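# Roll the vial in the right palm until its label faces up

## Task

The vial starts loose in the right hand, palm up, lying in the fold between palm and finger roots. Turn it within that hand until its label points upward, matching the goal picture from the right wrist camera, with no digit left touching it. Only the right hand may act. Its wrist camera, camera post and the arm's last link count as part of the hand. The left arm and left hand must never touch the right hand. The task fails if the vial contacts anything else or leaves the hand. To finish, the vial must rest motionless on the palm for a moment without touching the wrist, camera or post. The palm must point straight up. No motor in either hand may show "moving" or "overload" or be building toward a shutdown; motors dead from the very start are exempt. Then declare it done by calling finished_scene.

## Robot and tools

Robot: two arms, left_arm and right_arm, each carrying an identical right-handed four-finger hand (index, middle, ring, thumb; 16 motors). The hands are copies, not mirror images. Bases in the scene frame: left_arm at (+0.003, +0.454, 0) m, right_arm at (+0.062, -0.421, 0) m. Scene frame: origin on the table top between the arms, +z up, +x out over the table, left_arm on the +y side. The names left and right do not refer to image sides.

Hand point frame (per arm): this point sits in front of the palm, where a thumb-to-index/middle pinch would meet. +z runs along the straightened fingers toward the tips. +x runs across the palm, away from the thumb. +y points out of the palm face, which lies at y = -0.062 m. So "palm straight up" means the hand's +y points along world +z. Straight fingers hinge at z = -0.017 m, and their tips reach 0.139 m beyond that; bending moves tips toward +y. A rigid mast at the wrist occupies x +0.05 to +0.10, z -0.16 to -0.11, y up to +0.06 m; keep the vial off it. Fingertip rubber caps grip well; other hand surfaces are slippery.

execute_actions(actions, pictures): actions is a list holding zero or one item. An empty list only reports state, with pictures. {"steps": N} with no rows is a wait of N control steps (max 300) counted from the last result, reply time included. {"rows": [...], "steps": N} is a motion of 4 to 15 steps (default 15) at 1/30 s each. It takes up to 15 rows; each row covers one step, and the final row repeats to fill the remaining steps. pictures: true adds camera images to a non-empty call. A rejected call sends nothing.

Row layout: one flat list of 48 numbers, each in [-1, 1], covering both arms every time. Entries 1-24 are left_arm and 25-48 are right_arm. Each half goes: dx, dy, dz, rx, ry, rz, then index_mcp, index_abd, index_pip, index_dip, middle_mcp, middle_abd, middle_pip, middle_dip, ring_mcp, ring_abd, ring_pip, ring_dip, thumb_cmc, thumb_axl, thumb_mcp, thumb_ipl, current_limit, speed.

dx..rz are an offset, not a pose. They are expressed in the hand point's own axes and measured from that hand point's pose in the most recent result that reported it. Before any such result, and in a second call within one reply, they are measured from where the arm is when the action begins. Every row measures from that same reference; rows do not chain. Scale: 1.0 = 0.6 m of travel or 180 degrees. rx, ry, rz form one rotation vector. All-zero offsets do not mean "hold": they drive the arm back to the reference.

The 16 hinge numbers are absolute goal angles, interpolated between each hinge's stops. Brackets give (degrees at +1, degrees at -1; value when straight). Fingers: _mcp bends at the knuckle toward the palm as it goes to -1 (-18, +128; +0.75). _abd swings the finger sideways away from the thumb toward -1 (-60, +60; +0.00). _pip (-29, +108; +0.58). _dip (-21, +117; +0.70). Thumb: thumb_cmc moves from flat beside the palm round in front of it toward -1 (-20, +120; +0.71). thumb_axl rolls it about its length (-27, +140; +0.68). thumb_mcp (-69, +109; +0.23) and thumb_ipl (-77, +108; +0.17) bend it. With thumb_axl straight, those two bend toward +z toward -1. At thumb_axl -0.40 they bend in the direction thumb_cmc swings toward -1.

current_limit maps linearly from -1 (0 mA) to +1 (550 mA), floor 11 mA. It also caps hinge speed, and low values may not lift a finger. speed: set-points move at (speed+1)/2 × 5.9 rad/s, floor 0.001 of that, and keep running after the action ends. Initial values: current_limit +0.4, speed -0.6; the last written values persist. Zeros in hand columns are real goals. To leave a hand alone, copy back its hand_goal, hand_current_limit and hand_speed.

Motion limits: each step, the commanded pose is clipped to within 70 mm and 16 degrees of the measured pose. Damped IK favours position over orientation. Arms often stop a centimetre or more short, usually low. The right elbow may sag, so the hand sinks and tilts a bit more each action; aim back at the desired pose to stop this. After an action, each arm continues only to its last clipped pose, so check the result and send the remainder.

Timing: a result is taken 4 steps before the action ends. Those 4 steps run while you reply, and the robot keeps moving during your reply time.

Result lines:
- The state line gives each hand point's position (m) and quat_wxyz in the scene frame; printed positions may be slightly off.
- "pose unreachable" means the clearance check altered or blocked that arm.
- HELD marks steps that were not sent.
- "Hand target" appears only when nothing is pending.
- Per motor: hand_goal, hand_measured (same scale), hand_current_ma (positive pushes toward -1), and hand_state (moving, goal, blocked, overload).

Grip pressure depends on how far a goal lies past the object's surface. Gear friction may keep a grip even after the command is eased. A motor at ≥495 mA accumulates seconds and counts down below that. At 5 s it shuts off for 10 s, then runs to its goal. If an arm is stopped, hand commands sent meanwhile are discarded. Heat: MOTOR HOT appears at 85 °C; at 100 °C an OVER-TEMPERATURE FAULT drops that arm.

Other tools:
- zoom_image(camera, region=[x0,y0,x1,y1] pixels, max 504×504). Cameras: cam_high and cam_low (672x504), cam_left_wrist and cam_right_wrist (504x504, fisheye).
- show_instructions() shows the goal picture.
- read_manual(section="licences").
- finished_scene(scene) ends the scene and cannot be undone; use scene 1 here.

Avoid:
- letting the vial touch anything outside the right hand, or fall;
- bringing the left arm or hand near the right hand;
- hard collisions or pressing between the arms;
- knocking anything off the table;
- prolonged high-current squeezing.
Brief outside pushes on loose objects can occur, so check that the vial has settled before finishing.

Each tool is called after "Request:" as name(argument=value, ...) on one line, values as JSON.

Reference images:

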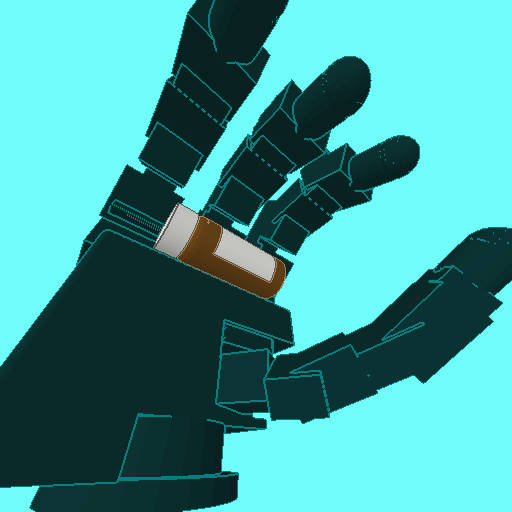

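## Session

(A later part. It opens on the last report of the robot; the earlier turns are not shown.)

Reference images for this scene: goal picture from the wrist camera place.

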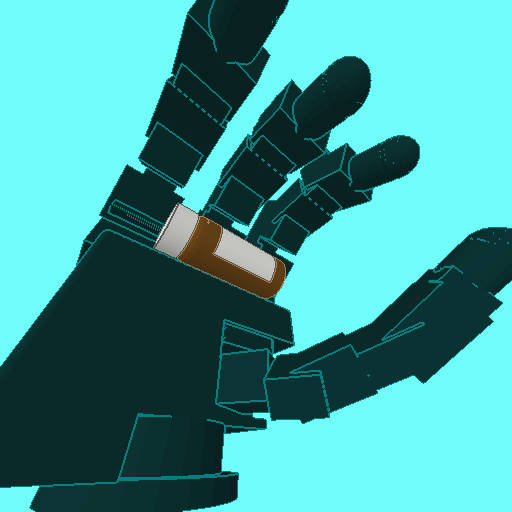

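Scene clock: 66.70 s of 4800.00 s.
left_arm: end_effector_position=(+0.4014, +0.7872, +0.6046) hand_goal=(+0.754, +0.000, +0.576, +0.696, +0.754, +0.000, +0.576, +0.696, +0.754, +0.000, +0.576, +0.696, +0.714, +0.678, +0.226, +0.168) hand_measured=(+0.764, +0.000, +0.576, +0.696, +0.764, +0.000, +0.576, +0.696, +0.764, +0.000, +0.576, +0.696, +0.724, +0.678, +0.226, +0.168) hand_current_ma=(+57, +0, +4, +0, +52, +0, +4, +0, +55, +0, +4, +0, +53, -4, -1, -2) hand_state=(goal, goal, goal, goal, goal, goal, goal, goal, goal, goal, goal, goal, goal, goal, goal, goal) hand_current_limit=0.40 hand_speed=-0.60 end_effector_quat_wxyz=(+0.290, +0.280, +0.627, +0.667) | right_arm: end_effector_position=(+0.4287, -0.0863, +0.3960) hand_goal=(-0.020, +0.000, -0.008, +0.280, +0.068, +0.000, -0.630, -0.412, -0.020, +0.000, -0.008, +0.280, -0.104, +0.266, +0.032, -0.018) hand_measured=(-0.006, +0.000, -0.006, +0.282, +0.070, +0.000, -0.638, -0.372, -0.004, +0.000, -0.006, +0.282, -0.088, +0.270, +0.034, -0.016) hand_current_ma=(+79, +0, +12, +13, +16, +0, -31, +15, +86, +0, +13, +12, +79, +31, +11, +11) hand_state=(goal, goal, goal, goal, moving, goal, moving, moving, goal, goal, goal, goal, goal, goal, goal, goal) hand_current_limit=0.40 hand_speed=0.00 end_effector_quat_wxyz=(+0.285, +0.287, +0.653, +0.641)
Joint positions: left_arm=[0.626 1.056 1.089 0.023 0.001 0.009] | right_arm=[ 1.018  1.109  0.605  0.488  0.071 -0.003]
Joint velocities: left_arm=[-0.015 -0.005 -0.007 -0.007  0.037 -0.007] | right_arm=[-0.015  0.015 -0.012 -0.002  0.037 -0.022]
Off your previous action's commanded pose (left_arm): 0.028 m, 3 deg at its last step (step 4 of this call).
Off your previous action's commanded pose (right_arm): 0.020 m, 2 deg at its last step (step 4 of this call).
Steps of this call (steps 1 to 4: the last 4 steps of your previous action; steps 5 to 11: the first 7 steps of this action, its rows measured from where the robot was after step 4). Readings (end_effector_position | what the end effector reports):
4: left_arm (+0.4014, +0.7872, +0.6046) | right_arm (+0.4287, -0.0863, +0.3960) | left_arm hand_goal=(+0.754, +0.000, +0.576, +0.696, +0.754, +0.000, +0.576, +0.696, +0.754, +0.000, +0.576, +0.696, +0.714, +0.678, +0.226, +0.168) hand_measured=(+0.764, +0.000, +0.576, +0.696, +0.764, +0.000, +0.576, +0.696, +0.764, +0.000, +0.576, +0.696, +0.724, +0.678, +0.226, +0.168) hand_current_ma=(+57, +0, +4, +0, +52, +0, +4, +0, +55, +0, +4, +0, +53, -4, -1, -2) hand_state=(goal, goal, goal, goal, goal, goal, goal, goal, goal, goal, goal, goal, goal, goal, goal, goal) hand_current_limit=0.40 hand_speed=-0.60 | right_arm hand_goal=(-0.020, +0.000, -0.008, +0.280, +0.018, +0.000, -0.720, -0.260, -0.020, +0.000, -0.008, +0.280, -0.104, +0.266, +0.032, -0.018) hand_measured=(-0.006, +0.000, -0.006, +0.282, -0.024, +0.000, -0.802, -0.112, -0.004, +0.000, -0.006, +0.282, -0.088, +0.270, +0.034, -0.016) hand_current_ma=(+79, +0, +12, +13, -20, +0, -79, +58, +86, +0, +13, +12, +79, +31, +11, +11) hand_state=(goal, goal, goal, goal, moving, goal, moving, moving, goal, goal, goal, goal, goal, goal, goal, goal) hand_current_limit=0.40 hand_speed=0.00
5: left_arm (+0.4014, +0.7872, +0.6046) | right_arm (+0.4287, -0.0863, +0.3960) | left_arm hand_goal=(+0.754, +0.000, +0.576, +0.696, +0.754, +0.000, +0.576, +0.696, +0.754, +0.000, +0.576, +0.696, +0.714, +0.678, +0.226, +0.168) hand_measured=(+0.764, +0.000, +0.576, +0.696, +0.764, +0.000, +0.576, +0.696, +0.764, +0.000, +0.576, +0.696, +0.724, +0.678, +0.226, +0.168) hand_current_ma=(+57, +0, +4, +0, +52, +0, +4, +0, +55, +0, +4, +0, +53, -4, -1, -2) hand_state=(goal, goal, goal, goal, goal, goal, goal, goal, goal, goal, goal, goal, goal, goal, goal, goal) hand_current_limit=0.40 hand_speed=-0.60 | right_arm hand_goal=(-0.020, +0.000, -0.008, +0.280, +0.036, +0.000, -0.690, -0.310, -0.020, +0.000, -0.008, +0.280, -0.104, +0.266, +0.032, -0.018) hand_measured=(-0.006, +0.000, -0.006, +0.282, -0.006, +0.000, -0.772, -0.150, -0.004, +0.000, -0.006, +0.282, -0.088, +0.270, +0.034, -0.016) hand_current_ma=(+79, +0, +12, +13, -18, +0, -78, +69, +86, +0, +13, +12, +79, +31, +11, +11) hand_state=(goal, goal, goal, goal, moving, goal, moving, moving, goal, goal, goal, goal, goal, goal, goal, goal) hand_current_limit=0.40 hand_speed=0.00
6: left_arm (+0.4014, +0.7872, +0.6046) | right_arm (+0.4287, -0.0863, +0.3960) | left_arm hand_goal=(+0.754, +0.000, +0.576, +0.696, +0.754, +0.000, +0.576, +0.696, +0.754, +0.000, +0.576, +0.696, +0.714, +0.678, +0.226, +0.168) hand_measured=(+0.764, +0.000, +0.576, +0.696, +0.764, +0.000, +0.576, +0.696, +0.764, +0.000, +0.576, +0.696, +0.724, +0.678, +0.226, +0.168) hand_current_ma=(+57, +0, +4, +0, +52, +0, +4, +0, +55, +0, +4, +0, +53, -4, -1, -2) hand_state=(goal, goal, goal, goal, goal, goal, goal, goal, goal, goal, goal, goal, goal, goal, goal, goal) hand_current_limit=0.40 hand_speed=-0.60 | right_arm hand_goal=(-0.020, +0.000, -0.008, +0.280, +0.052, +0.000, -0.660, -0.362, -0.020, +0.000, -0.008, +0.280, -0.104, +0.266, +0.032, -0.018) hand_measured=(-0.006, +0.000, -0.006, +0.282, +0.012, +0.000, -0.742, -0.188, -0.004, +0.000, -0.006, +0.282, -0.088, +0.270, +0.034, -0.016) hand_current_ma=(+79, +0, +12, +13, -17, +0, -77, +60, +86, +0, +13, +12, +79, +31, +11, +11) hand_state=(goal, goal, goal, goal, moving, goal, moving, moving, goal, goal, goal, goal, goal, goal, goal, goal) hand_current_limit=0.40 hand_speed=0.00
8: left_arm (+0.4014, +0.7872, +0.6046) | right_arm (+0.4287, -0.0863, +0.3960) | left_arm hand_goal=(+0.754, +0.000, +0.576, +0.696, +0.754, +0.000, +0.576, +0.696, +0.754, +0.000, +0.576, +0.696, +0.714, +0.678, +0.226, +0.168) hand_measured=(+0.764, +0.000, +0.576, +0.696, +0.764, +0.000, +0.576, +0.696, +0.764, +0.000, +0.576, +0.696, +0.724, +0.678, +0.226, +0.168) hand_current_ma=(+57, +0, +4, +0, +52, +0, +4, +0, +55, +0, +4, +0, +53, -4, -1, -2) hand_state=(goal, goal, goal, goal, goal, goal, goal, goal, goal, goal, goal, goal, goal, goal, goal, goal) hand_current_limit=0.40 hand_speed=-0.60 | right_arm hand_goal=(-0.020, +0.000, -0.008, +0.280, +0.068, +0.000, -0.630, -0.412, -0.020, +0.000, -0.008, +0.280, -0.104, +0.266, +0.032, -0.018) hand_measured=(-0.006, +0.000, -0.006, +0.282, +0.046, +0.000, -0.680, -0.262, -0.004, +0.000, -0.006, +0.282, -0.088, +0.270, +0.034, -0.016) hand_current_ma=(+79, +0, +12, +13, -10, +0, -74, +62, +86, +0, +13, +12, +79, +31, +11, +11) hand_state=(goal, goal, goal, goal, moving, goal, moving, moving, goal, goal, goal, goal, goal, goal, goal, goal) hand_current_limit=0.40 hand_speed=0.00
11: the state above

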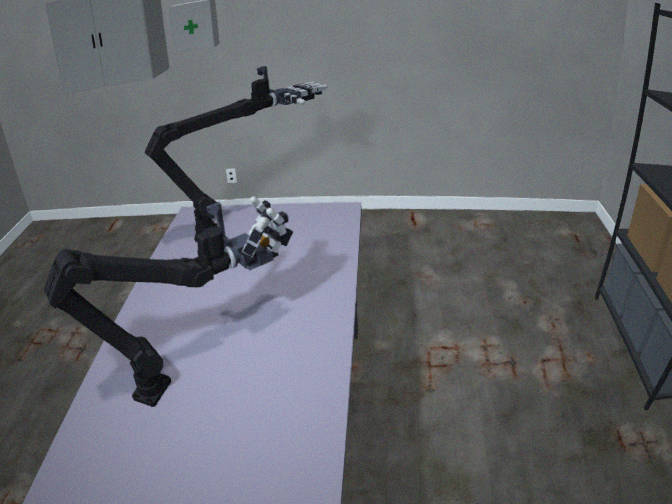

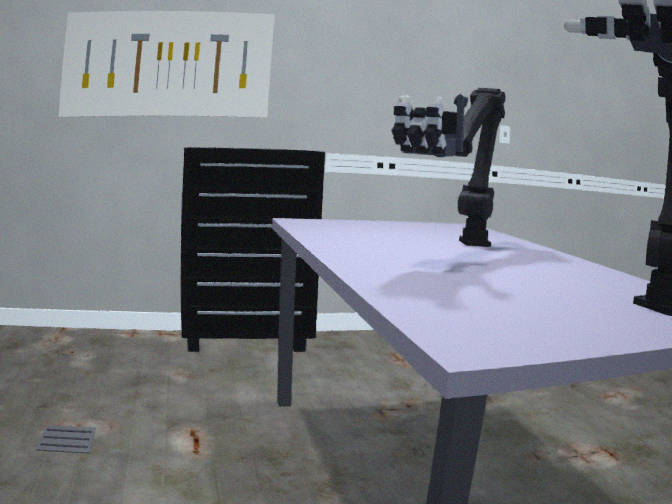

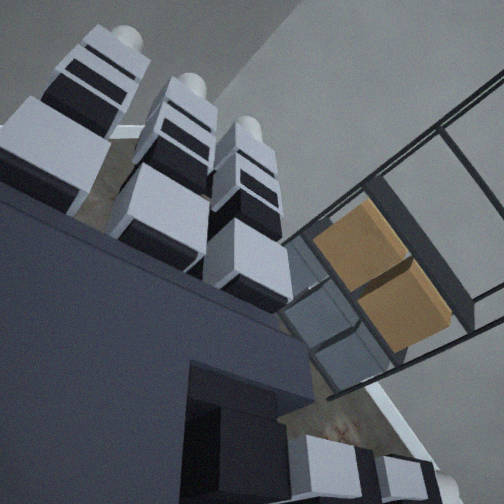

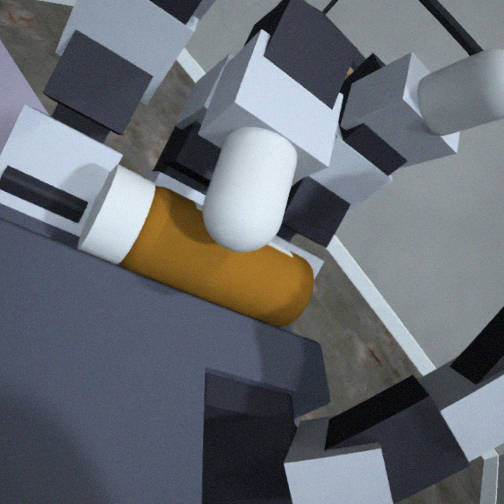

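Request:
execute_actions(actions=[{"rows": [
[0,0.0463,-0.0099,-0.0163,0,0,0.754,0,0.576,0.696,0.754,0,0.576,0.696,0.754,0,0.576,0.696,0.714,0.678,0.226,0.168,0.4,-0.6,0,0.0333,0.0025,-0.0123,0,0.001,-0.02,0,-0.008,0.28,0.058,0,-0.655,-0.412,-0.02,0,-0.008,0.28,-0.104,0.266,0.032,-0.018,0.4,0],
[0,0.0463,-0.0099,-0.0163,0,0,0.754,0,0.576,0.696,0.754,0,0.576,0.696,0.754,0,0.576,0.696,0.714,0.678,0.226,0.168,0.4,-0.6,0,0.0333,0.0025,-0.0123,0,0.001,-0.02,0,-0.008,0.28,0.058,0,-0.68,-0.412,-0.02,0,-0.008,0.28,-0.104,0.266,0.032,-0.018,0.4,0],
[0,0.0463,-0.0099,-0.0163,0,0,0.754,0,0.576,0.696,0.754,0,0.576,0.696,0.754,0,0.576,0.696,0.714,0.678,0.226,0.168,0.4,-0.6,0,0.0333,0.0025,-0.0123,0,0.001,-0.02,0,-0.008,0.28,0.058,0,-0.705,-0.412,-0.02,0,-0.008,0.28,-0.104,0.266,0.032,-0.018,0.4,0],
[0,0.0463,-0.0099,-0.0163,0,0,0.754,0,0.576,0.696,0.754,0,0.576,0.696,0.754,0,0.576,0.696,0.714,0.678,0.226,0.168,0.4,-0.6,0,0.0333,0.0025,-0.0123,0,0.001,-0.02,0,-0.008,0.28,0.058,0,-0.722,-0.412,-0.02,0,-0.008,0.28,-0.104,0.266,0.032,-0.018,0.4,0],
[0,0.0463,-0.0099,-0.0163,0,0,0.754,0,0.576,0.696,0.754,0,0.576,0.696,0.754,0,0.576,0.696,0.714,0.678,0.226,0.168,0.4,-0.6,0,0.0333,0.0025,-0.0123,0,0.001,-0.02,0,-0.008,0.28,0.058,0,-0.722,-0.412,-0.02,0,-0.008,0.28,-0.104,0.266,0.032,-0.018,0.4,0],
[0,0.0463,-0.0099,-0.0163,0,0,0.754,0,0.576,0.696,0.754,0,0.576,0.696,0.754,0,0.576,0.696,0.714,0.678,0.226,0.168,0.4,-0.6,0,0.0333,0.0025,-0.0123,0,0.001,-0.02,0,-0.008,0.28,0.056,0,-0.738,-0.390,-0.02,0,-0.008,0.28,-0.104,0.266,0.032,-0.018,0.4,0],
[0,0.0463,-0.0099,-0.0163,0,0,0.754,0,0.576,0.696,0.754,0,0.576,0.696,0.754,0,0.576,0.696,0.714,0.678,0.226,0.168,0.4,-0.6,0,0.0333,0.0025,-0.0123,0,0.001,-0.02,0,-0.008,0.28,0.053,0,-0.754,-0.368,-0.02,0,-0.008,0.28,-0.104,0.266,0.032,-0.018,0.4,0],
[0,0.0463,-0.0099,-0.0163,0,0,0.754,0,0.576,0.696,0.754,0,0.576,0.696,0.754,0,0.576,0.696,0.714,0.678,0.226,0.168,0.4,-0.6,0,0.0333,0.0025,-0.0123,0,0.001,-0.02,0,-0.008,0.28,0.045,0,-0.773,-0.340,-0.02,0,-0.008,0.28,-0.104,0.266,0.032,-0.018,0.4,0],
[0,0.0463,-0.0099,-0.0163,0,0,0.754,0,0.576,0.696,0.754,0,0.576,0.696,0.754,0,0.576,0.696,0.714,0.678,0.226,0.168,0.4,-0.6,0,0.0333,0.0025,-0.0123,0,0.001,-0.02,0,-0.008,0.28,0.037,0,-0.793,-0.312,-0.02,0,-0.008,0.28,-0.104,0.266,0.032,-0.018,0.4,0],
[0,0.0463,-0.0099,-0.0163,0,0,0.754,0,0.576,0.696,0.754,0,0.576,0.696,0.754,0,0.576,0.696,0.714,0.678,0.226,0.168,0.4,-0.6,0,0.0333,0.0025,-0.0123,0,0.001,-0.02,0,-0.008,0.28,0.029,0,-0.812,-0.284,-0.02,0,-0.008,0.28,-0.104,0.266,0.032,-0.018,0.4,0],
[0,0.0463,-0.0099,-0.0163,0,0,0.754,0,0.576,0.696,0.754,0,0.576,0.696,0.754,0,0.576,0.696,0.714,0.678,0.226,0.168,0.4,-0.6,0,0.0333,0.0025,-0.0123,0,0.001,-0.02,0,-0.008,0.28,0.022,0,-0.832,-0.256,-0.02,0,-0.008,0.28,-0.104,0.266,0.032,-0.018,0.4,0],
[0,0.0463,-0.0099,-0.0163,0,0,0.754,0,0.576,0.696,0.754,0,0.576,0.696,0.754,0,0.576,0.696,0.714,0.678,0.226,0.168,0.4,-0.6,0,0.0333,0.0025,-0.0123,0,0.001,-0.02,0,-0.008,0.28,0.014,0,-0.851,-0.228,-0.02,0,-0.008,0.28,-0.104,0.266,0.032,-0.018,0.4,0],
[0,0.0463,-0.0099,-0.0163,0,0,0.754,0,0.576,0.696,0.754,0,0.576,0.696,0.754,0,0.576,0.696,0.714,0.678,0.226,0.168,0.4,-0.6,0,0.0333,0.0025,-0.0123,0,0.001,-0.02,0,-0.008,0.28,0.006,0,-0.871,-0.200,-0.02,0,-0.008,0.28,-0.104,0.266,0.032,-0.018,0.4,0],
[0,0.0463,-0.0099,-0.0163,0,0,0.754,0,0.576,0.696,0.754,0,0.576,0.696,0.754,0,0.576,0.696,0.714,0.678,0.226,0.168,0.4,-0.6,0,0.0333,0.0025,-0.0123,0,0.001,-0.02,0,-0.008,0.28,-0.002,0,-0.890,-0.172,-0.02,0,-0.008,0.28,-0.104,0.266,0.032,-0.018,0.4,0],
[0,0.0463,-0.0099,-0.0163,0,0,0.754,0,0.576,0.696,0.754,0,0.576,0.696,0.754,0,0.576,0.696,0.714,0.678,0.226,0.168,0.4,-0.6,0,0.0333,0.0025,-0.0123,0,0.001,-0.02,0,-0.008,0.28,-0.015,0,-0.904,-0.145,-0.02,0,-0.008,0.28,-0.104,0.266,0.032,-0.018,0.4,0]
], "steps": 15}], pictures=false)

Request:
execute_actions(actions=[{"steps": 9}], pictures=true)

Scene clock: 69.17 s of 4800.00 s.
left_arm: end_effector_position=(+0.4014, +0.7872, +0.6046) hand_goal=(+0.754, +0.000, +0.576, +0.696, +0.754, +0.000, +0.576, +0.696, +0.754, +0.000, +0.576, +0.696, +0.714, +0.678, +0.226, +0.168) hand_measured=(+0.764, +0.000, +0.576, +0.696, +0.764, +0.000, +0.576, +0.696, +0.764, +0.000, +0.576, +0.696, +0.724, +0.678, +0.226, +0.168) hand_current_ma=(+57, +0, +4, +0, +52, +0, +4, +0, +55, +0, +4, +0, +53, -4, -1, -2) hand_state=(goal, goal, goal, goal, goal, goal, goal, goal, goal, goal, goal, goal, goal, goal, goal, goal) hand_current_limit=0.40 hand_speed=-0.60 end_effector_quat_wxyz=(+0.290, +0.280, +0.627, +0.667) | right_arm: end_effector_position=(+0.4287, -0.0863, +0.3960) hand_goal=(-0.020, +0.000, -0.008, +0.280, +0.022, +0.000, -0.832, -0.256, -0.020, +0.000, -0.008, +0.280, -0.104, +0.266, +0.032, -0.018) hand_measured=(-0.006, +0.000, -0.006, +0.282, +0.064, +0.000, -0.762, -0.324, -0.004, +0.000, -0.006, +0.282, -0.088, +0.270, +0.034, -0.016) hand_current_ma=(+79, +0, +12, +13, +152, +0, +142, -33, +86, +0, +13, +12, +79, +31, +11, +11) hand_state=(goal, goal, goal, goal, moving, goal, moving, moving, goal, goal, goal, goal, goal, goal, goal, goal) hand_current_limit=0.40 hand_speed=0.00 end_effector_quat_wxyz=(+0.285, +0.287, +0.653, +0.641)
Joint positions: left_arm=[0.626 1.056 1.089 0.023 0.001 0.009] | right_arm=[ 1.018  1.109  0.605  0.488  0.071 -0.003]
Joint velocities: left_arm=[ 0.005 -0.005 -0.002 -0.002 -0.066 -0.022] | right_arm=[-0.005 -0.015 -0.002  0.002 -0.037 -0.022]
Off your previous action's commanded pose (left_arm): 0.028 m, 3 deg at its last step (step 4 of this call).
Off your previous action's commanded pose (right_arm): 0.020 m, 2 deg at its last step (step 4 of this call).
Steps of this call (steps 1 to 4: the last 4 steps of your previous action; steps 5 to 63: nothing new was sent; steps 64 to 74: the first 11 steps of this action). Readings (end_effector_position | what the end effector reports):
64: left_arm (+0.4014, +0.7872, +0.6046) | right_arm (+0.4287, -0.0863, +0.3960) | left_arm hand_goal=(+0.754, +0.000, +0.576, +0.696, +0.754, +0.000, +0.576, +0.696, +0.754, +0.000, +0.576, +0.696, +0.714, +0.678, +0.226, +0.168) hand_measured=(+0.764, +0.000, +0.576, +0.696, +0.764, +0.000, +0.576, +0.696, +0.764, +0.000, +0.576, +0.696, +0.724, +0.678, +0.226, +0.168) hand_current_ma=(+57, +0, +4, +0, +52, +0, +4, +0, +55, +0, +4, +0, +53, -4, -1, -2) hand_state=(goal, goal, goal, goal, goal, goal, goal, goal, goal, goal, goal, goal, goal, goal, goal, goal) hand_current_limit=0.40 hand_speed=-0.60 | right_arm hand_goal=(-0.020, +0.000, -0.008, +0.280, +0.058, +0.000, -0.654, -0.412, -0.020, +0.000, -0.008, +0.280, -0.104, +0.266, +0.032, -0.018) hand_measured=(-0.006, +0.000, -0.006, +0.282, +0.070, +0.000, -0.636, -0.410, -0.004, +0.000, -0.006, +0.282, -0.088, +0.270, +0.034, -0.016) hand_current_ma=(+79, +0, +12, +13, +13, +0, -35, +12, +86, +0, +13, +12, +79, +31, +11, +11) hand_state=(goal, goal, goal, goal, moving, goal, moving, goal, goal, goal, goal, goal, goal, goal, goal, goal) hand_current_limit=0.40 hand_speed=0.00
65: left_arm (+0.4014, +0.7872, +0.6046) | right_arm (+0.4287, -0.0863, +0.3960) | left_arm hand_goal=(+0.754, +0.000, +0.576, +0.696, +0.754, +0.000, +0.576, +0.696, +0.754, +0.000, +0.576, +0.696, +0.714, +0.678, +0.226, +0.168) hand_measured=(+0.764, +0.000, +0.576, +0.696, +0.764, +0.000, +0.576, +0.696, +0.764, +0.000, +0.576, +0.696, +0.724, +0.678, +0.226, +0.168) hand_current_ma=(+57, +0, +4, +0, +52, +0, +4, +0, +55, +0, +4, +0, +53, -4, -1, -2) hand_state=(goal, goal, goal, goal, goal, goal, goal, goal, goal, goal, goal, goal, goal, goal, goal, goal) hand_current_limit=0.40 hand_speed=-0.60 | right_arm hand_goal=(-0.020, +0.000, -0.008, +0.280, +0.058, +0.000, -0.680, -0.412, -0.020, +0.000, -0.008, +0.280, -0.104, +0.266, +0.032, -0.018) hand_measured=(-0.006, +0.000, -0.006, +0.282, +0.070, +0.000, -0.638, -0.410, -0.004, +0.000, -0.006, +0.282, -0.088, +0.270, +0.034, -0.016) hand_current_ma=(+79, +0, +12, +13, +71, +0, +48, +12, +86, +0, +13, +12, +79, +31, +11, +11) hand_state=(goal, goal, goal, goal, moving, goal, moving, goal, goal, goal, goal, goal, goal, goal, goal, goal) hand_current_limit=0.40 hand_speed=0.00
67: left_arm (+0.4014, +0.7872, +0.6046) | right_arm (+0.4287, -0.0863, +0.3960) | left_arm hand_goal=(+0.754, +0.000, +0.576, +0.696, +0.754, +0.000, +0.576, +0.696, +0.754, +0.000, +0.576, +0.696, +0.714, +0.678, +0.226, +0.168) hand_measured=(+0.764, +0.000, +0.576, +0.696, +0.764, +0.000, +0.576, +0.696, +0.764, +0.000, +0.576, +0.696, +0.724, +0.678, +0.226, +0.168) hand_current_ma=(+57, +0, +4, +0, +52, +0, +4, +0, +55, +0, +4, +0, +53, -4, -1, -2) hand_state=(goal, goal, goal, goal, goal, goal, goal, goal, goal, goal, goal, goal, goal, goal, goal, goal) hand_current_limit=0.40 hand_speed=-0.60 | right_arm hand_goal=(-0.020, +0.000, -0.008, +0.280, +0.058, +0.000, -0.722, -0.412, -0.020, +0.000, -0.008, +0.280, -0.104, +0.266, +0.032, -0.018) hand_measured=(-0.006, +0.000, -0.006, +0.282, +0.070, +0.000, -0.670, -0.410, -0.004, +0.000, -0.006, +0.282, -0.088, +0.270, +0.034, -0.016) hand_current_ma=(+79, +0, +12, +13, +62, +0, +35, +12, +86, +0, +13, +12, +79, +31, +11, +11) hand_state=(goal, goal, goal, goal, goal, goal, moving, goal, goal, goal, goal, goal, goal, goal, goal, goal) hand_current_limit=0.40 hand_speed=0.00
71: left_arm (+0.4014, +0.7872, +0.6046) | right_arm (+0.4287, -0.0863, +0.3960) | left_arm hand_goal=(+0.754, +0.000, +0.576, +0.696, +0.754, +0.000, +0.576, +0.696, +0.754, +0.000, +0.576, +0.696, +0.714, +0.678, +0.226, +0.168) hand_measured=(+0.764, +0.000, +0.576, +0.696, +0.764, +0.000, +0.576, +0.696, +0.764, +0.000, +0.576, +0.696, +0.724, +0.678, +0.226, +0.168) hand_current_ma=(+57, +0, +4, +0, +52, +0, +4, +0, +55, +0, +4, +0, +53, -4, -1, -2) hand_state=(goal, goal, goal, goal, goal, goal, goal, goal, goal, goal, goal, goal, goal, goal, goal, goal) hand_current_limit=0.40 hand_speed=-0.60 | right_arm hand_goal=(-0.020, +0.000, -0.008, +0.280, +0.046, +0.000, -0.772, -0.340, -0.020, +0.000, -0.008, +0.280, -0.104, +0.266, +0.032, -0.018) hand_measured=(-0.006, +0.000, -0.006, +0.282, +0.070, +0.000, -0.712, -0.394, -0.004, +0.000, -0.006, +0.282, -0.088, +0.270, +0.034, -0.016) hand_current_ma=(+79, +0, +12, +13, +84, +0, +149, -33, +86, +0, +13, +12, +79, +31, +11, +11) hand_state=(goal, goal, goal, goal, moving, goal, moving, moving, goal, goal, goal, goal, goal, goal, goal, goal) hand_current_limit=0.40 hand_speed=0.00
74: the state above

Scene clock: 69.47 s of 4800.00 s.
left_arm: end_effector_position=(+0.4014, +0.7872, +0.6046) hand_goal=(+0.754, +0.000, +0.576, +0.696, +0.754, +0.000, +0.576, +0.696, +0.754, +0.000, +0.576, +0.696, +0.714, +0.678, +0.226, +0.168) hand_measured=(+0.764, +0.000, +0.576, +0.696, +0.764, +0.000, +0.576, +0.696, +0.764, +0.000, +0.576, +0.696, +0.724, +0.678, +0.226, +0.168) hand_current_ma=(+57, +0, +4, +0, +52, +0, +4, +0, +55, +0, +4, +0, +53, -4, -1, -2) hand_state=(goal, goal, goal, goal, goal, goal, goal, goal, goal, goal, goal, goal, goal, goal, goal, goal) hand_current_limit=0.40 hand_speed=-0.60 end_effector_quat_wxyz=(+0.290, +0.280, +0.627, +0.667) | right_arm: end_effector_position=(+0.4287, -0.0863, +0.3960) hand_goal=(-0.020, +0.000, -0.008, +0.280, -0.014, +0.000, -0.904, -0.144, -0.020, +0.000, -0.008, +0.280, -0.104, +0.266, +0.032, -0.018) hand_measured=(-0.006, +0.000, -0.006, +0.282, +0.010, +0.000, -0.882, -0.144, -0.004, +0.000, -0.006, +0.282, -0.088, +0.270, +0.034, -0.016) hand_current_ma=(+79, +0, +12, +13, +128, +0, +109, +4, +86, +0, +13, +12, +79, +31, +11, +11) hand_state=(goal, goal, goal, goal, blocked, goal, blocked, moving, goal, goal, goal, goal, goal, goal, goal, goal) hand_current_limit=0.40 hand_speed=0.00 end_effector_quat_wxyz=(+0.285, +0.287, +0.653, +0.641)
Joint positions: left_arm=[0.626 1.056 1.089 0.023 0.001 0.009] | right_arm=[ 1.018  1.109  0.605  0.488  0.071 -0.003]
Joint velocities: left_arm=[ 0.005 -0.005 -0.032  0.007  0.051 -0.037] | right_arm=[ 0.005  0.015  0.012 -0.017  0.022 -0.007]
Hand target (left_arm): +0.395, +0.782, +0.631; +0.296, +0.272, +0.610, +0.682
Hand target (right_arm): +0.430, -0.086, +0.416; +0.289, +0.282, +0.640, +0.654
Off the commanded pose (left_arm): 0.028 m, 3 deg.
Off the commanded pose (right_arm): 0.020 m, 2 deg.
Kept back: nothing.
Steps of this call (steps 1 to 4: the last 4 steps of your previous action; steps 5 to 9: nothing new was sent). Readings (end_effector_position | what the end effector reports):
1: left_arm (+0.4014, +0.7872, +0.6046) | right_arm (+0.4287, -0.0863, +0.3960) | left_arm hand_goal=(+0.754, +0.000, +0.576, +0.696, +0.754, +0.000, +0.576, +0.696, +0.754, +0.000, +0.576, +0.696, +0.714, +0.678, +0.226, +0.168) hand_measured=(+0.764, +0.000, +0.576, +0.696, +0.764, +0.000, +0.576, +0.696, +0.764, +0.000, +0.576, +0.696, +0.724, +0.678, +0.226, +0.168) hand_current_ma=(+57, +0, +4, +0, +52, +0, +4, +0, +55, +0, +4, +0, +53, -4, -1, -2) hand_state=(goal, goal, goal, goal, goal, goal, goal, goal, goal, goal, goal, goal, goal, goal, goal, goal) hand_current_limit=0.40 hand_speed=-0.60 | right_arm hand_goal=(-0.020, +0.000, -0.008, +0.280, +0.014, +0.000, -0.850, -0.228, -0.020, +0.000, -0.008, +0.280, -0.104, +0.266, +0.032, -0.018) hand_measured=(-0.006, +0.000, -0.006, +0.282, +0.058, +0.000, -0.780, -0.296, -0.004, +0.000, -0.006, +0.282, -0.088, +0.270, +0.034, -0.016) hand_current_ma=(+79, +0, +12, +13, +147, +0, +142, -31, +86, +0, +13, +12, +79, +31, +11, +11) hand_state=(goal, goal, goal, goal, moving, goal, moving, moving, goal, goal, goal, goal, goal, goal, goal, goal) hand_current_limit=0.40 hand_speed=0.00
2: left_arm (+0.4014, +0.7872, +0.6046) | right_arm (+0.4287, -0.0863, +0.3960) | left_arm hand_goal=(+0.754, +0.000, +0.576, +0.696, +0.754, +0.000, +0.576, +0.696, +0.754, +0.000, +0.576, +0.696, +0.714, +0.678, +0.226, +0.168) hand_measured=(+0.764, +0.000, +0.576, +0.696, +0.764, +0.000, +0.576, +0.696, +0.764, +0.000, +0.576, +0.696, +0.724, +0.678, +0.226, +0.168) hand_current_ma=(+57, +0, +4, +0, +52, +0, +4, +0, +55, +0, +4, +0, +53, -4, -1, -2) hand_state=(goal, goal, goal, goal, goal, goal, goal, goal, goal, goal, goal, goal, goal, goal, goal, goal) hand_current_limit=0.40 hand_speed=-0.60 | right_arm hand_goal=(-0.020, +0.000, -0.008, +0.280, +0.006, +0.000, -0.870, -0.200, -0.020, +0.000, -0.008, +0.280, -0.104, +0.266, +0.032, -0.018) hand_measured=(-0.006, +0.000, -0.006, +0.282, +0.050, +0.000, -0.800, -0.268, -0.004, +0.000, -0.006, +0.282, -0.088, +0.270, +0.034, -0.016) hand_current_ma=(+79, +0, +12, +13, +141, +0, +132, -31, +86, +0, +13, +12, +79, +31, +11, +11) hand_state=(goal, goal, goal, goal, moving, goal, moving, moving, goal, goal, goal, goal, goal, goal, goal, goal) hand_current_limit=0.40 hand_speed=0.00
4: left_arm (+0.4014, +0.7872, +0.6046) | right_arm (+0.4287, -0.0863, +0.3960) | left_arm hand_goal=(+0.754, +0.000, +0.576, +0.696, +0.754, +0.000, +0.576, +0.696, +0.754, +0.000, +0.576, +0.696, +0.714, +0.678, +0.226, +0.168) hand_measured=(+0.764, +0.000, +0.576, +0.696, +0.764, +0.000, +0.576, +0.696, +0.764, +0.000, +0.576, +0.696, +0.724, +0.678, +0.226, +0.168) hand_current_ma=(+57, +0, +4, +0, +52, +0, +4, +0, +55, +0, +4, +0, +53, -4, -1, -2) hand_state=(goal, goal, goal, goal, goal, goal, goal, goal, goal, goal, goal, goal, goal, goal, goal, goal) hand_current_limit=0.40 hand_speed=-0.60 | right_arm hand_goal=(-0.020, +0.000, -0.008, +0.280, -0.014, +0.000, -0.904, -0.144, -0.020, +0.000, -0.008, +0.280, -0.104, +0.266, +0.032, -0.018) hand_measured=(-0.006, +0.000, -0.006, +0.282, +0.034, +0.000, -0.840, -0.212, -0.004, +0.000, -0.006, +0.282, -0.088, +0.270, +0.034, -0.016) hand_current_ma=(+79, +0, +12, +13, +143, +0, +145, -31, +86, +0, +13, +12, +79, +31, +11, +11) hand_state=(goal, goal, goal, goal, moving, goal, moving, moving, goal, goal, goal, goal, goal, goal, goal, goal) hand_current_limit=0.40 hand_speed=0.00
8: left_arm (+0.4014, +0.7872, +0.6046) | right_arm (+0.4287, -0.0863, +0.3960) | left_arm hand_goal=(+0.754, +0.000, +0.576, +0.696, +0.754, +0.000, +0.576, +0.696, +0.754, +0.000, +0.576, +0.696, +0.714, +0.678, +0.226, +0.168) hand_measured=(+0.764, +0.000, +0.576, +0.696, +0.764, +0.000, +0.576, +0.696, +0.764, +0.000, +0.576, +0.696, +0.724, +0.678, +0.226, +0.168) hand_current_ma=(+57, +0, +4, +0, +52, +0, +4, +0, +55, +0, +4, +0, +53, -4, -1, -2) hand_state=(goal, goal, goal, goal, goal, goal, goal, goal, goal, goal, goal, goal, goal, goal, goal, goal) hand_current_limit=0.40 hand_speed=-0.60 | right_arm hand_goal=(-0.020, +0.000, -0.008, +0.280, -0.014, +0.000, -0.904, -0.144, -0.020, +0.000, -0.008, +0.280, -0.104, +0.266, +0.032, -0.018) hand_measured=(-0.006, +0.000, -0.006, +0.282, +0.010, +0.000, -0.882, -0.144, -0.004, +0.000, -0.006, +0.282, -0.088, +0.270, +0.034, -0.016) hand_current_ma=(+79, +0, +12, +13, +126, +0, +107, +7, +86, +0, +13, +12, +79, +31, +11, +11) hand_state=(goal, goal, goal, goal, moving, goal, moving, moving, goal, goal, goal, goal, goal, goal, goal, goal) hand_current_limit=0.40 hand_speed=0.00
9: the state above

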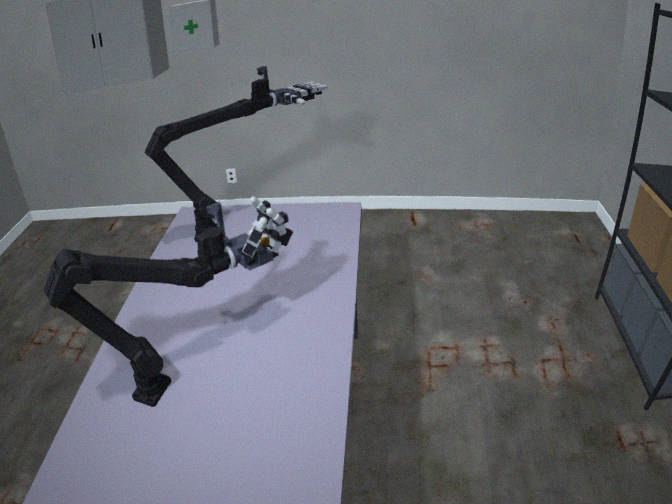

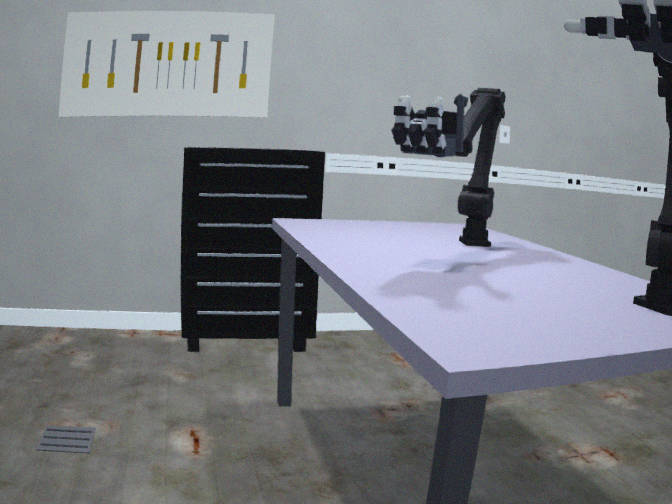

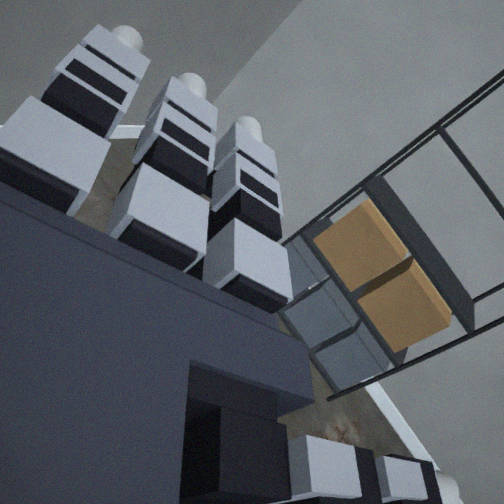

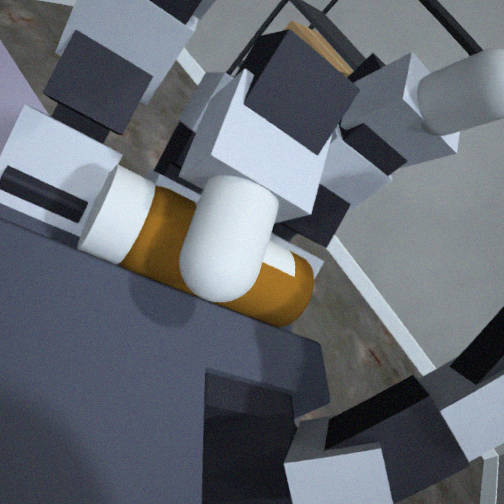

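Request:
execute_actions(actions=[])

Scene clock: 70.30 s of 4800.00 s.
left_arm: end_effector_position=(+0.4014, +0.7872, +0.6046) hand_goal=(+0.754, +0.000, +0.576, +0.696, +0.754, +0.000, +0.576, +0.696, +0.754, +0.000, +0.576, +0.696, +0.714, +0.678, +0.226, +0.168) hand_measured=(+0.764, +0.000, +0.576, +0.696, +0.764, +0.000, +0.576, +0.696, +0.764, +0.000, +0.576, +0.696, +0.724, +0.678, +0.226, +0.168) hand_current_ma=(+57, +0, +4, +0, +52, +0, +4, +0, +55, +0, +4, +0, +53, -4, -1, -2) hand_state=(goal, goal, goal, goal, goal, goal, goal, goal, goal, goal, goal, goal, goal, goal, goal, goal) hand_current_limit=0.40 hand_speed=-0.60 end_effector_quat_wxyz=(+0.290, +0.280, +0.627, +0.667) | right_arm: end_effector_position=(+0.4287, -0.0863, +0.3960) hand_goal=(-0.020, +0.000, -0.008, +0.280, -0.014, +0.000, -0.904, -0.144, -0.020, +0.000, -0.008, +0.280, -0.104, +0.266, +0.032, -0.018) hand_measured=(-0.006, +0.000, -0.006, +0.282, +0.010, +0.000, -0.882, -0.144, -0.004, +0.000, -0.006, +0.282, -0.088, +0.270, +0.034, -0.016) hand_current_ma=(+79, +0, +12, +13, +128, +0, +110, +3, +86, +0, +13, +12, +79, +31, +11, +11) hand_state=(goal, goal, goal, goal, blocked, goal, blocked, goal, goal, goal, goal, goal, goal, goal, goal, goal) hand_current_limit=0.40 hand_speed=0.00 end_effector_quat_wxyz=(+0.285, +0.287, +0.653, +0.641)
Joint positions: left_arm=[0.626 1.056 1.089 0.023 0.001 0.009] | right_arm=[ 1.018  1.109  0.605  0.488  0.071 -0.003]
Joint velocities: left_arm=[-0.005 -0.015  0.002 -0.012  0.037 -0.022] | right_arm=[-0.015 -0.005 -0.007 -0.002 -0.037 -0.051]
Hand target (left_arm): +0.395, +0.782, +0.631; +0.296, +0.272, +0.610, +0.682
Hand target (right_arm): +0.430, -0.086, +0.416; +0.289, +0.282, +0.640, +0.654
Off the commanded pose (left_arm): 0.028 m, 3 deg.
Off the commanded pose (right_arm): 0.020 m, 2 deg.
Kept back: nothing.
Steps of this call (steps 1 to 25: nothing new was sent). Readings (end_effector_position | what the end effector reports):
1: left_arm (+0.4014, +0.7872, +0.6046) | right_arm (+0.4287, -0.0863, +0.3960) | left_arm hand_goal=(+0.754, +0.000, +0.576, +0.696, +0.754, +0.000, +0.576, +0.696, +0.754, +0.000, +0.576, +0.696, +0.714, +0.678, +0.226, +0.168) hand_measured=(+0.764, +0.000, +0.576, +0.696, +0.764, +0.000, +0.576, +0.696, +0.764, +0.000, +0.576, +0.696, +0.724, +0.678, +0.226, +0.168) hand_current_ma=(+57, +0, +4, +0, +52, +0, +4, +0, +55, +0, +4, +0, +53, -4, -1, -2) hand_state=(goal, goal, goal, goal, goal, goal, goal, goal, goal, goal, goal, goal, goal, goal, goal, goal) hand_current_limit=0.40 hand_speed=-0.60 | right_arm hand_goal=(-0.020, +0.000, -0.008, +0.280, -0.014, +0.000, -0.904, -0.144, -0.020, +0.000, -0.008, +0.280, -0.104, +0.266, +0.032, -0.018) hand_measured=(-0.006, +0.000, -0.006, +0.282, +0.010, +0.000, -0.882, -0.144, -0.004, +0.000, -0.006, +0.282, -0.088, +0.270, +0.034, -0.016) hand_current_ma=(+79, +0, +12, +13, +128, +0, +110, +3, +86, +0, +13, +12, +79, +31, +11, +11) hand_state=(goal, goal, goal, goal, blocked, goal, blocked, goal, goal, goal, goal, goal, goal, goal, goal, goal) hand_current_limit=0.40 hand_speed=0.00
2: left_arm (+0.4014, +0.7872, +0.6046) | right_arm (+0.4287, -0.0863, +0.3960) | left_arm hand_goal=(+0.754, +0.000, +0.576, +0.696, +0.754, +0.000, +0.576, +0.696, +0.754, +0.000, +0.576, +0.696, +0.714, +0.678, +0.226, +0.168) hand_measured=(+0.764, +0.000, +0.576, +0.696, +0.764, +0.000, +0.576, +0.696, +0.764, +0.000, +0.576, +0.696, +0.724, +0.678, +0.226, +0.168) hand_current_ma=(+57, +0, +4, +0, +52, +0, +4, +0, +55, +0, +4, +0, +53, -4, -1, -2) hand_state=(goal, goal, goal, goal, goal, goal, goal, goal, goal, goal, goal, goal, goal, goal, goal, goal) hand_current_limit=0.40 hand_speed=-0.60 | right_arm hand_goal=(-0.020, +0.000, -0.008, +0.280, -0.014, +0.000, -0.904, -0.144, -0.020, +0.000, -0.008, +0.280, -0.104, +0.266, +0.032, -0.018) hand_measured=(-0.006, +0.000, -0.006, +0.282, +0.010, +0.000, -0.882, -0.144, -0.004, +0.000, -0.006, +0.282, -0.088, +0.270, +0.034, -0.016) hand_current_ma=(+79, +0, +12, +13, +128, +0, +110, +3, +86, +0, +13, +12, +79, +31, +11, +11) hand_state=(goal, goal, goal, goal, blocked, goal, blocked, goal, goal, goal, goal, goal, goal, goal, goal, goal) hand_current_limit=0.40 hand_speed=0.00
4: left_arm (+0.4014, +0.7872, +0.6046) | right_arm (+0.4287, -0.0863, +0.3960) | left_arm hand_goal=(+0.754, +0.000, +0.576, +0.696, +0.754, +0.000, +0.576, +0.696, +0.754, +0.000, +0.576, +0.696, +0.714, +0.678, +0.226, +0.168) hand_measured=(+0.764, +0.000, +0.576, +0.696, +0.764, +0.000, +0.576, +0.696, +0.764, +0.000, +0.576, +0.696, +0.724, +0.678, +0.226, +0.168) hand_current_ma=(+57, +0, +4, +0, +52, +0, +4, +0, +55, +0, +4, +0, +53, -4, -1, -2) hand_state=(goal, goal, goal, goal, goal, goal, goal, goal, goal, goal, goal, goal, goal, goal, goal, goal) hand_current_limit=0.40 hand_speed=-0.60 | right_arm hand_goal=(-0.020, +0.000, -0.008, +0.280, -0.014, +0.000, -0.904, -0.144, -0.020, +0.000, -0.008, +0.280, -0.104, +0.266, +0.032, -0.018) hand_measured=(-0.006, +0.000, -0.006, +0.282, +0.010, +0.000, -0.882, -0.144, -0.004, +0.000, -0.006, +0.282, -0.088, +0.270, +0.034, -0.016) hand_current_ma=(+79, +0, +12, +13, +128, +0, +110, +3, +86, +0, +13, +12, +79, +31, +11, +11) hand_state=(goal, goal, goal, goal, blocked, goal, blocked, goal, goal, goal, goal, goal, goal, goal, goal, goal) hand_current_limit=0.40 hand_speed=0.00
8: left_arm (+0.4014, +0.7872, +0.6046) | right_arm (+0.4287, -0.0863, +0.3960) | left_arm hand_goal=(+0.754, +0.000, +0.576, +0.696, +0.754, +0.000, +0.576, +0.696, +0.754, +0.000, +0.576, +0.696, +0.714, +0.678, +0.226, +0.168) hand_measured=(+0.764, +0.000, +0.576, +0.696, +0.764, +0.000, +0.576, +0.696, +0.764, +0.000, +0.576, +0.696, +0.724, +0.678, +0.226, +0.168) hand_current_ma=(+57, +0, +4, +0, +52, +0, +4, +0, +55, +0, +4, +0, +53, -4, -1, -2) hand_state=(goal, goal, goal, goal, goal, goal, goal, goal, goal, goal, goal, goal, goal, goal, goal, goal) hand_current_limit=0.40 hand_speed=-0.60 | right_arm hand_goal=(-0.020, +0.000, -0.008, +0.280, -0.014, +0.000, -0.904, -0.144, -0.020, +0.000, -0.008, +0.280, -0.104, +0.266, +0.032, -0.018) hand_measured=(-0.006, +0.000, -0.006, +0.282, +0.010, +0.000, -0.882, -0.144, -0.004, +0.000, -0.006, +0.282, -0.088, +0.270, +0.034, -0.016) hand_current_ma=(+79, +0, +12, +13, +128, +0, +110, +3, +86, +0, +13, +12, +79, +31, +11, +11) hand_state=(goal, goal, goal, goal, blocked, goal, blocked, goal, goal, goal, goal, goal, goal, goal, goal, goal) hand_current_limit=0.40 hand_speed=0.00
25: the state above

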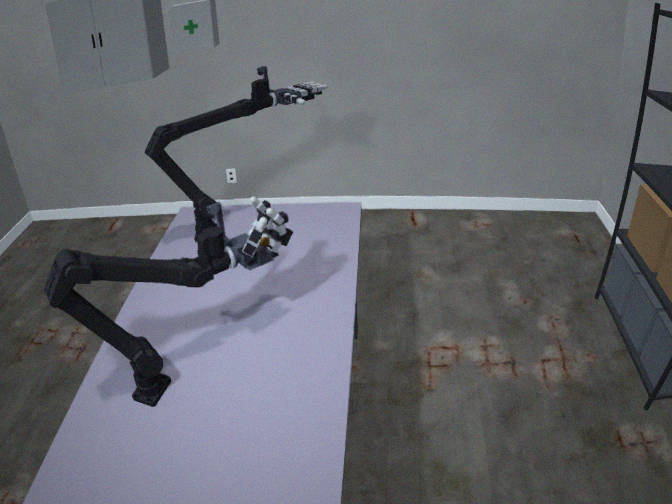

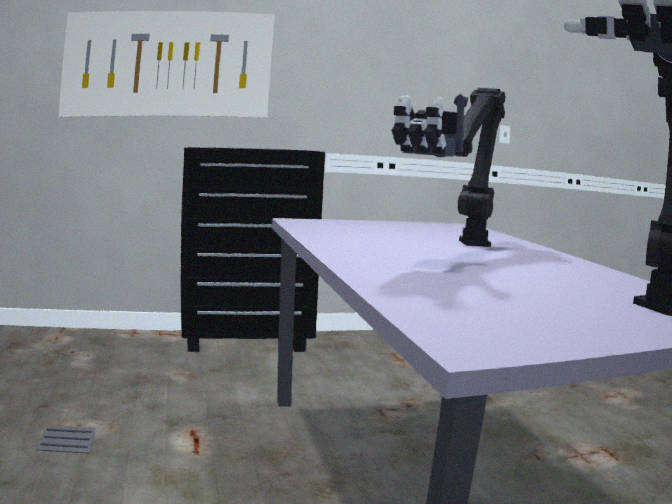

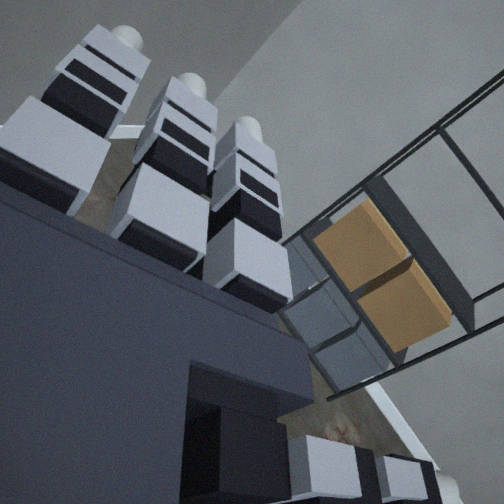

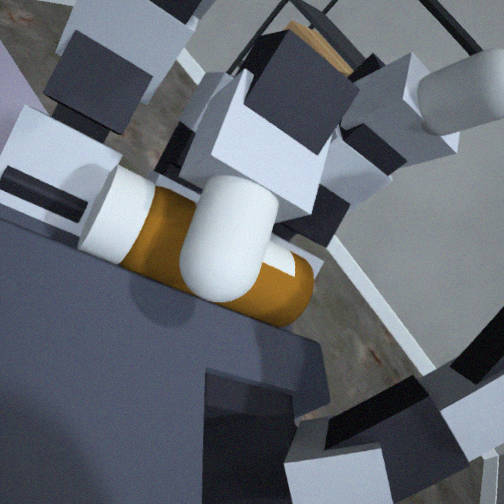

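Request:
execute_actions(actions=[{"rows": [[0,0.0463,-0.0099,-0.0163,0,0,0.754,0,0.576,0.696,0.754,0,0.576,0.696,0.754,0,0.576,0.696,0.714,0.678,0.226,0.168,0.4,-0.6,0,0.0333,0.0025,-0.0123,0,0.001,-0.02,0,-0.008,0.28,-0.028,0,-0.918,-0.117,-0.02,0,-0.008,0.28,-0.104,0.266,0.032,-0.018,0.4,0],[0,0.0463,-0.0099,-0.0163,0,0,0.754,0,0.576,0.696,0.754,0,0.576,0.696,0.754,0,0.576,0.696,0.714,0.678,0.226,0.168,0.4,-0.6,0,0.0333,0.0025,-0.0123,0,0.001,-0.02,0,-0.008,0.28,-0.040,0,-0.931,-0.090,-0.02,0,-0.008,0.28,-0.104,0.266,0.032,-0.018,0.4,0],[0,0.0463,-0.0099,-0.0163,0,0,0.754,0,0.576,0.696,0.754,0,0.576,0.696,0.754,0,0.576,0.696,0.714,0.678,0.226,0.168,0.4,-0.6,0,0.0333,0.0025,-0.0123,0,0.001,-0.02,0,-0.008,0.28,-0.047,0,-0.938,-0.076,-0.02,0,-0.008,0.28,-0.104,0.266,0.032,-0.018,0.4,0]], "steps": 10}], pictures=true)

Scene clock: 70.90 s of 4800.00 s.
left_arm: end_effector_position=(+0.4014, +0.7872, +0.6046) hand_goal=(+0.754, +0.000, +0.576, +0.696, +0.754, +0.000, +0.576, +0.696, +0.754, +0.000, +0.576, +0.696, +0.714, +0.678, +0.226, +0.168) hand_measured=(+0.764, +0.000, +0.576, +0.696, +0.764, +0.000, +0.576, +0.696, +0.764, +0.000, +0.576, +0.696, +0.724, +0.678, +0.226, +0.168) hand_current_ma=(+57, +0, +4, +0, +52, +0, +4, +0, +55, +0, +4, +0, +53, -4, -1, -2) hand_state=(goal, goal, goal, goal, goal, goal, goal, goal, goal, goal, goal, goal, goal, goal, goal, goal) hand_current_limit=0.40 hand_speed=-0.60 end_effector_quat_wxyz=(+0.290, +0.280, +0.627, +0.667) | right_arm: end_effector_position=(+0.4287, -0.0863, +0.3960) hand_goal=(-0.020, +0.000, -0.008, +0.280, -0.046, +0.000, -0.938, -0.076, -0.020, +0.000, -0.008, +0.280, -0.104, +0.266, +0.032, -0.018) hand_measured=(-0.006, +0.000, -0.006, +0.282, -0.024, +0.000, -0.920, -0.078, -0.004, +0.000, -0.006, +0.282, -0.088, +0.270, +0.034, -0.016) hand_current_ma=(+79, +0, +12, +13, +106, +0, +85, +6, +86, +0, +13, +12, +79, +31, +11, +11) hand_state=(goal, goal, goal, goal, moving, goal, moving, moving, goal, goal, goal, goal, goal, goal, goal, goal) hand_current_limit=0.40 hand_speed=0.00 end_effector_quat_wxyz=(+0.285, +0.287, +0.653, +0.641)
Joint positions: left_arm=[0.626 1.056 1.089 0.023 0.001 0.009] | right_arm=[ 1.018  1.109  0.605  0.488  0.071 -0.003]
Joint velocities: left_arm=[-0.005 -0.015 -0.002 -0.007  0.007  0.037] | right_arm=[-0.015 -0.015  0.007  0.012  0.037 -0.022]
Steps of this call (steps 1 to 12: nothing new was sent; steps 13 to 18: the first 6 steps of this action). Readings (end_effector_position | what the end effector reports):
13: left_arm (+0.4014, +0.7872, +0.6046) | right_arm (+0.4287, -0.0863, +0.3960) | left_arm hand_goal=(+0.754, +0.000, +0.576, +0.696, +0.754, +0.000, +0.576, +0.696, +0.754, +0.000, +0.576, +0.696, +0.714, +0.678, +0.226, +0.168) hand_measured=(+0.764, +0.000, +0.576, +0.696, +0.764, +0.000, +0.576, +0.696, +0.764, +0.000, +0.576, +0.696, +0.724, +0.678, +0.226, +0.168) hand_current_ma=(+57, +0, +4, +0, +52, +0, +4, +0, +55, +0, +4, +0, +53, -4, -1, -2) hand_state=(goal, goal, goal, goal, goal, goal, goal, goal, goal, goal, goal, goal, goal, goal, goal, goal) hand_current_limit=0.40 hand_speed=-0.60 | right_arm hand_goal=(-0.020, +0.000, -0.008, +0.280, -0.028, +0.000, -0.918, -0.116, -0.020, +0.000, -0.008, +0.280, -0.104, +0.266, +0.032, -0.018) hand_measured=(-0.006, +0.000, -0.006, +0.282, +0.010, +0.000, -0.882, -0.144, -0.004, +0.000, -0.006, +0.282, -0.088, +0.270, +0.034, -0.016) hand_current_ma=(+79, +0, +12, +13, +128, +0, +110, +3, +86, +0, +13, +12, +79, +31, +11, +11) hand_state=(goal, goal, goal, goal, moving, goal, moving, moving, goal, goal, goal, goal, goal, goal, goal, goal) hand_current_limit=0.40 hand_speed=0.00
14: left_arm (+0.4014, +0.7872, +0.6046) | right_arm (+0.4287, -0.0863, +0.3960) | left_arm hand_goal=(+0.754, +0.000, +0.576, +0.696, +0.754, +0.000, +0.576, +0.696, +0.754, +0.000, +0.576, +0.696, +0.714, +0.678, +0.226, +0.168) hand_measured=(+0.764, +0.000, +0.576, +0.696, +0.764, +0.000, +0.576, +0.696, +0.764, +0.000, +0.576, +0.696, +0.724, +0.678, +0.226, +0.168) hand_current_ma=(+57, +0, +4, +0, +52, +0, +4, +0, +55, +0, +4, +0, +53, -4, -1, -2) hand_state=(goal, goal, goal, goal, goal, goal, goal, goal, goal, goal, goal, goal, goal, goal, goal, goal) hand_current_limit=0.40 hand_speed=-0.60 | right_arm hand_goal=(-0.020, +0.000, -0.008, +0.280, -0.040, +0.000, -0.930, -0.090, -0.020, +0.000, -0.008, +0.280, -0.104, +0.266, +0.032, -0.018) hand_measured=(-0.006, +0.000, -0.006, +0.282, +0.010, +0.000, -0.884, -0.142, -0.004, +0.000, -0.006, +0.282, -0.088, +0.270, +0.034, -0.016) hand_current_ma=(+79, +0, +12, +13, +171, +0, +142, -67, +86, +0, +13, +12, +79, +31, +11, +11) hand_state=(goal, goal, goal, goal, moving, goal, moving, moving, goal, goal, goal, goal, goal, goal, goal, goal) hand_current_limit=0.40 hand_speed=0.00
16: left_arm (+0.4014, +0.7872, +0.6046) | right_arm (+0.4287, -0.0863, +0.3960) | left_arm hand_goal=(+0.754, +0.000, +0.576, +0.696, +0.754, +0.000, +0.576, +0.696, +0.754, +0.000, +0.576, +0.696, +0.714, +0.678, +0.226, +0.168) hand_measured=(+0.764, +0.000, +0.576, +0.696, +0.764, +0.000, +0.576, +0.696, +0.764, +0.000, +0.576, +0.696, +0.724, +0.678, +0.226, +0.168) hand_current_ma=(+57, +0, +4, +0, +52, +0, +4, +0, +55, +0, +4, +0, +53, -4, -1, -2) hand_state=(goal, goal, goal, goal, goal, goal, goal, goal, goal, goal, goal, goal, goal, goal, goal, goal) hand_current_limit=0.40 hand_speed=-0.60 | right_arm hand_goal=(-0.020, +0.000, -0.008, +0.280, -0.046, +0.000, -0.938, -0.076, -0.020, +0.000, -0.008, +0.280, -0.104, +0.266, +0.032, -0.018) hand_measured=(-0.006, +0.000, -0.006, +0.282, -0.012, +0.000, -0.906, -0.102, -0.004, +0.000, -0.006, +0.282, -0.088, +0.270, +0.034, -0.016) hand_current_ma=(+79, +0, +12, +13, +109, +0, +91, -10, +86, +0, +13, +12, +79, +31, +11, +11) hand_state=(goal, goal, goal, goal, moving, goal, moving, moving, goal, goal, goal, goal, goal, goal, goal, goal) hand_current_limit=0.40 hand_speed=0.00
18: the state above

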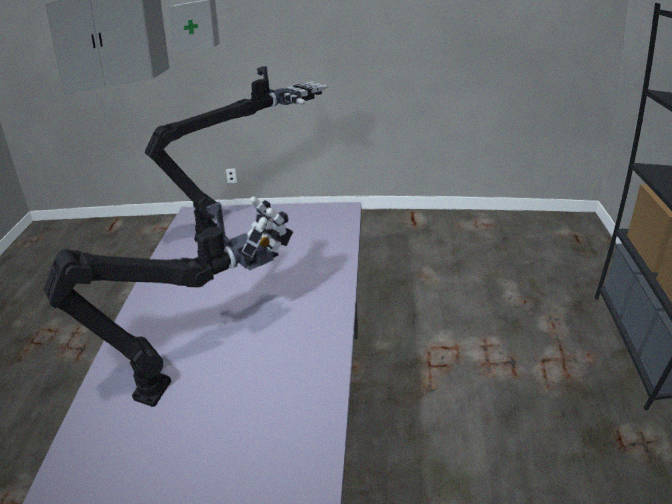

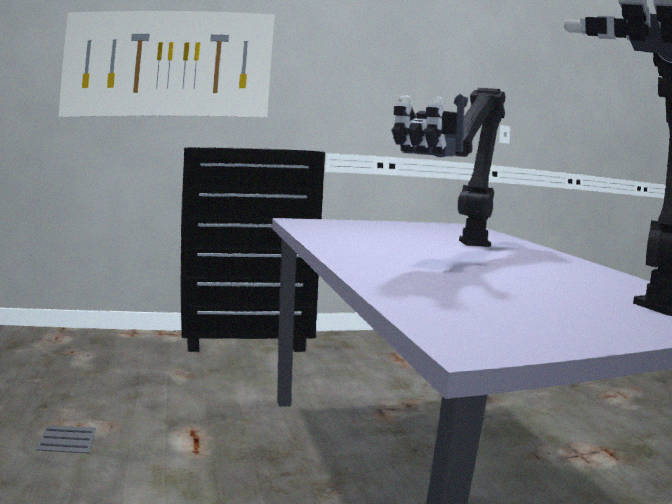

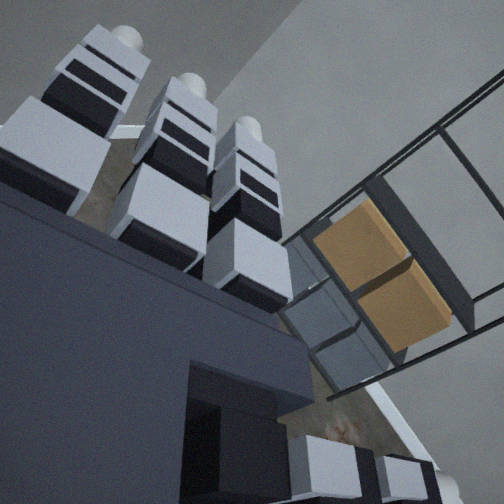

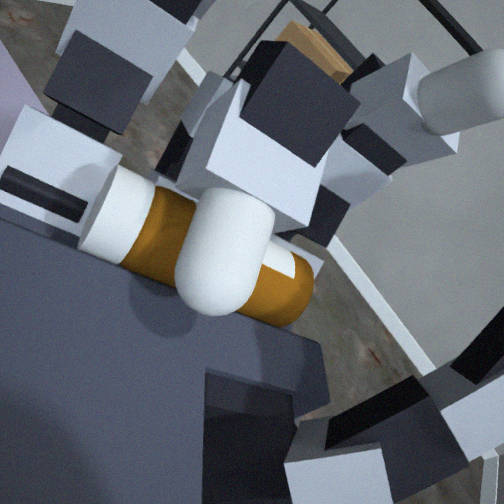

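Request:
zoom_image(camera="cam_right_wrist", region=[230, 220, 340, 340])

Region (230, 220, 340, 340) of cam_right_wrist's 504x504 image, scaled by 4.200, with more detail than that image has; it fills the left 462 columns of this view, and the rest is white.

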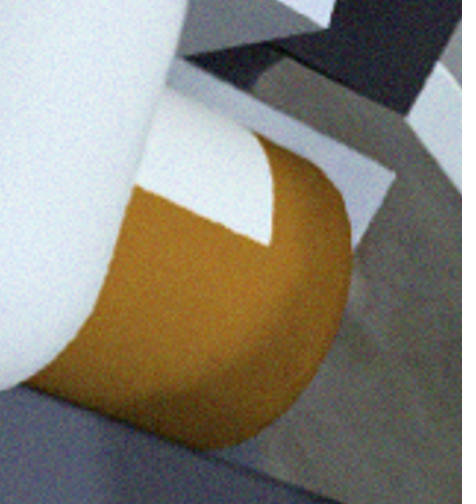

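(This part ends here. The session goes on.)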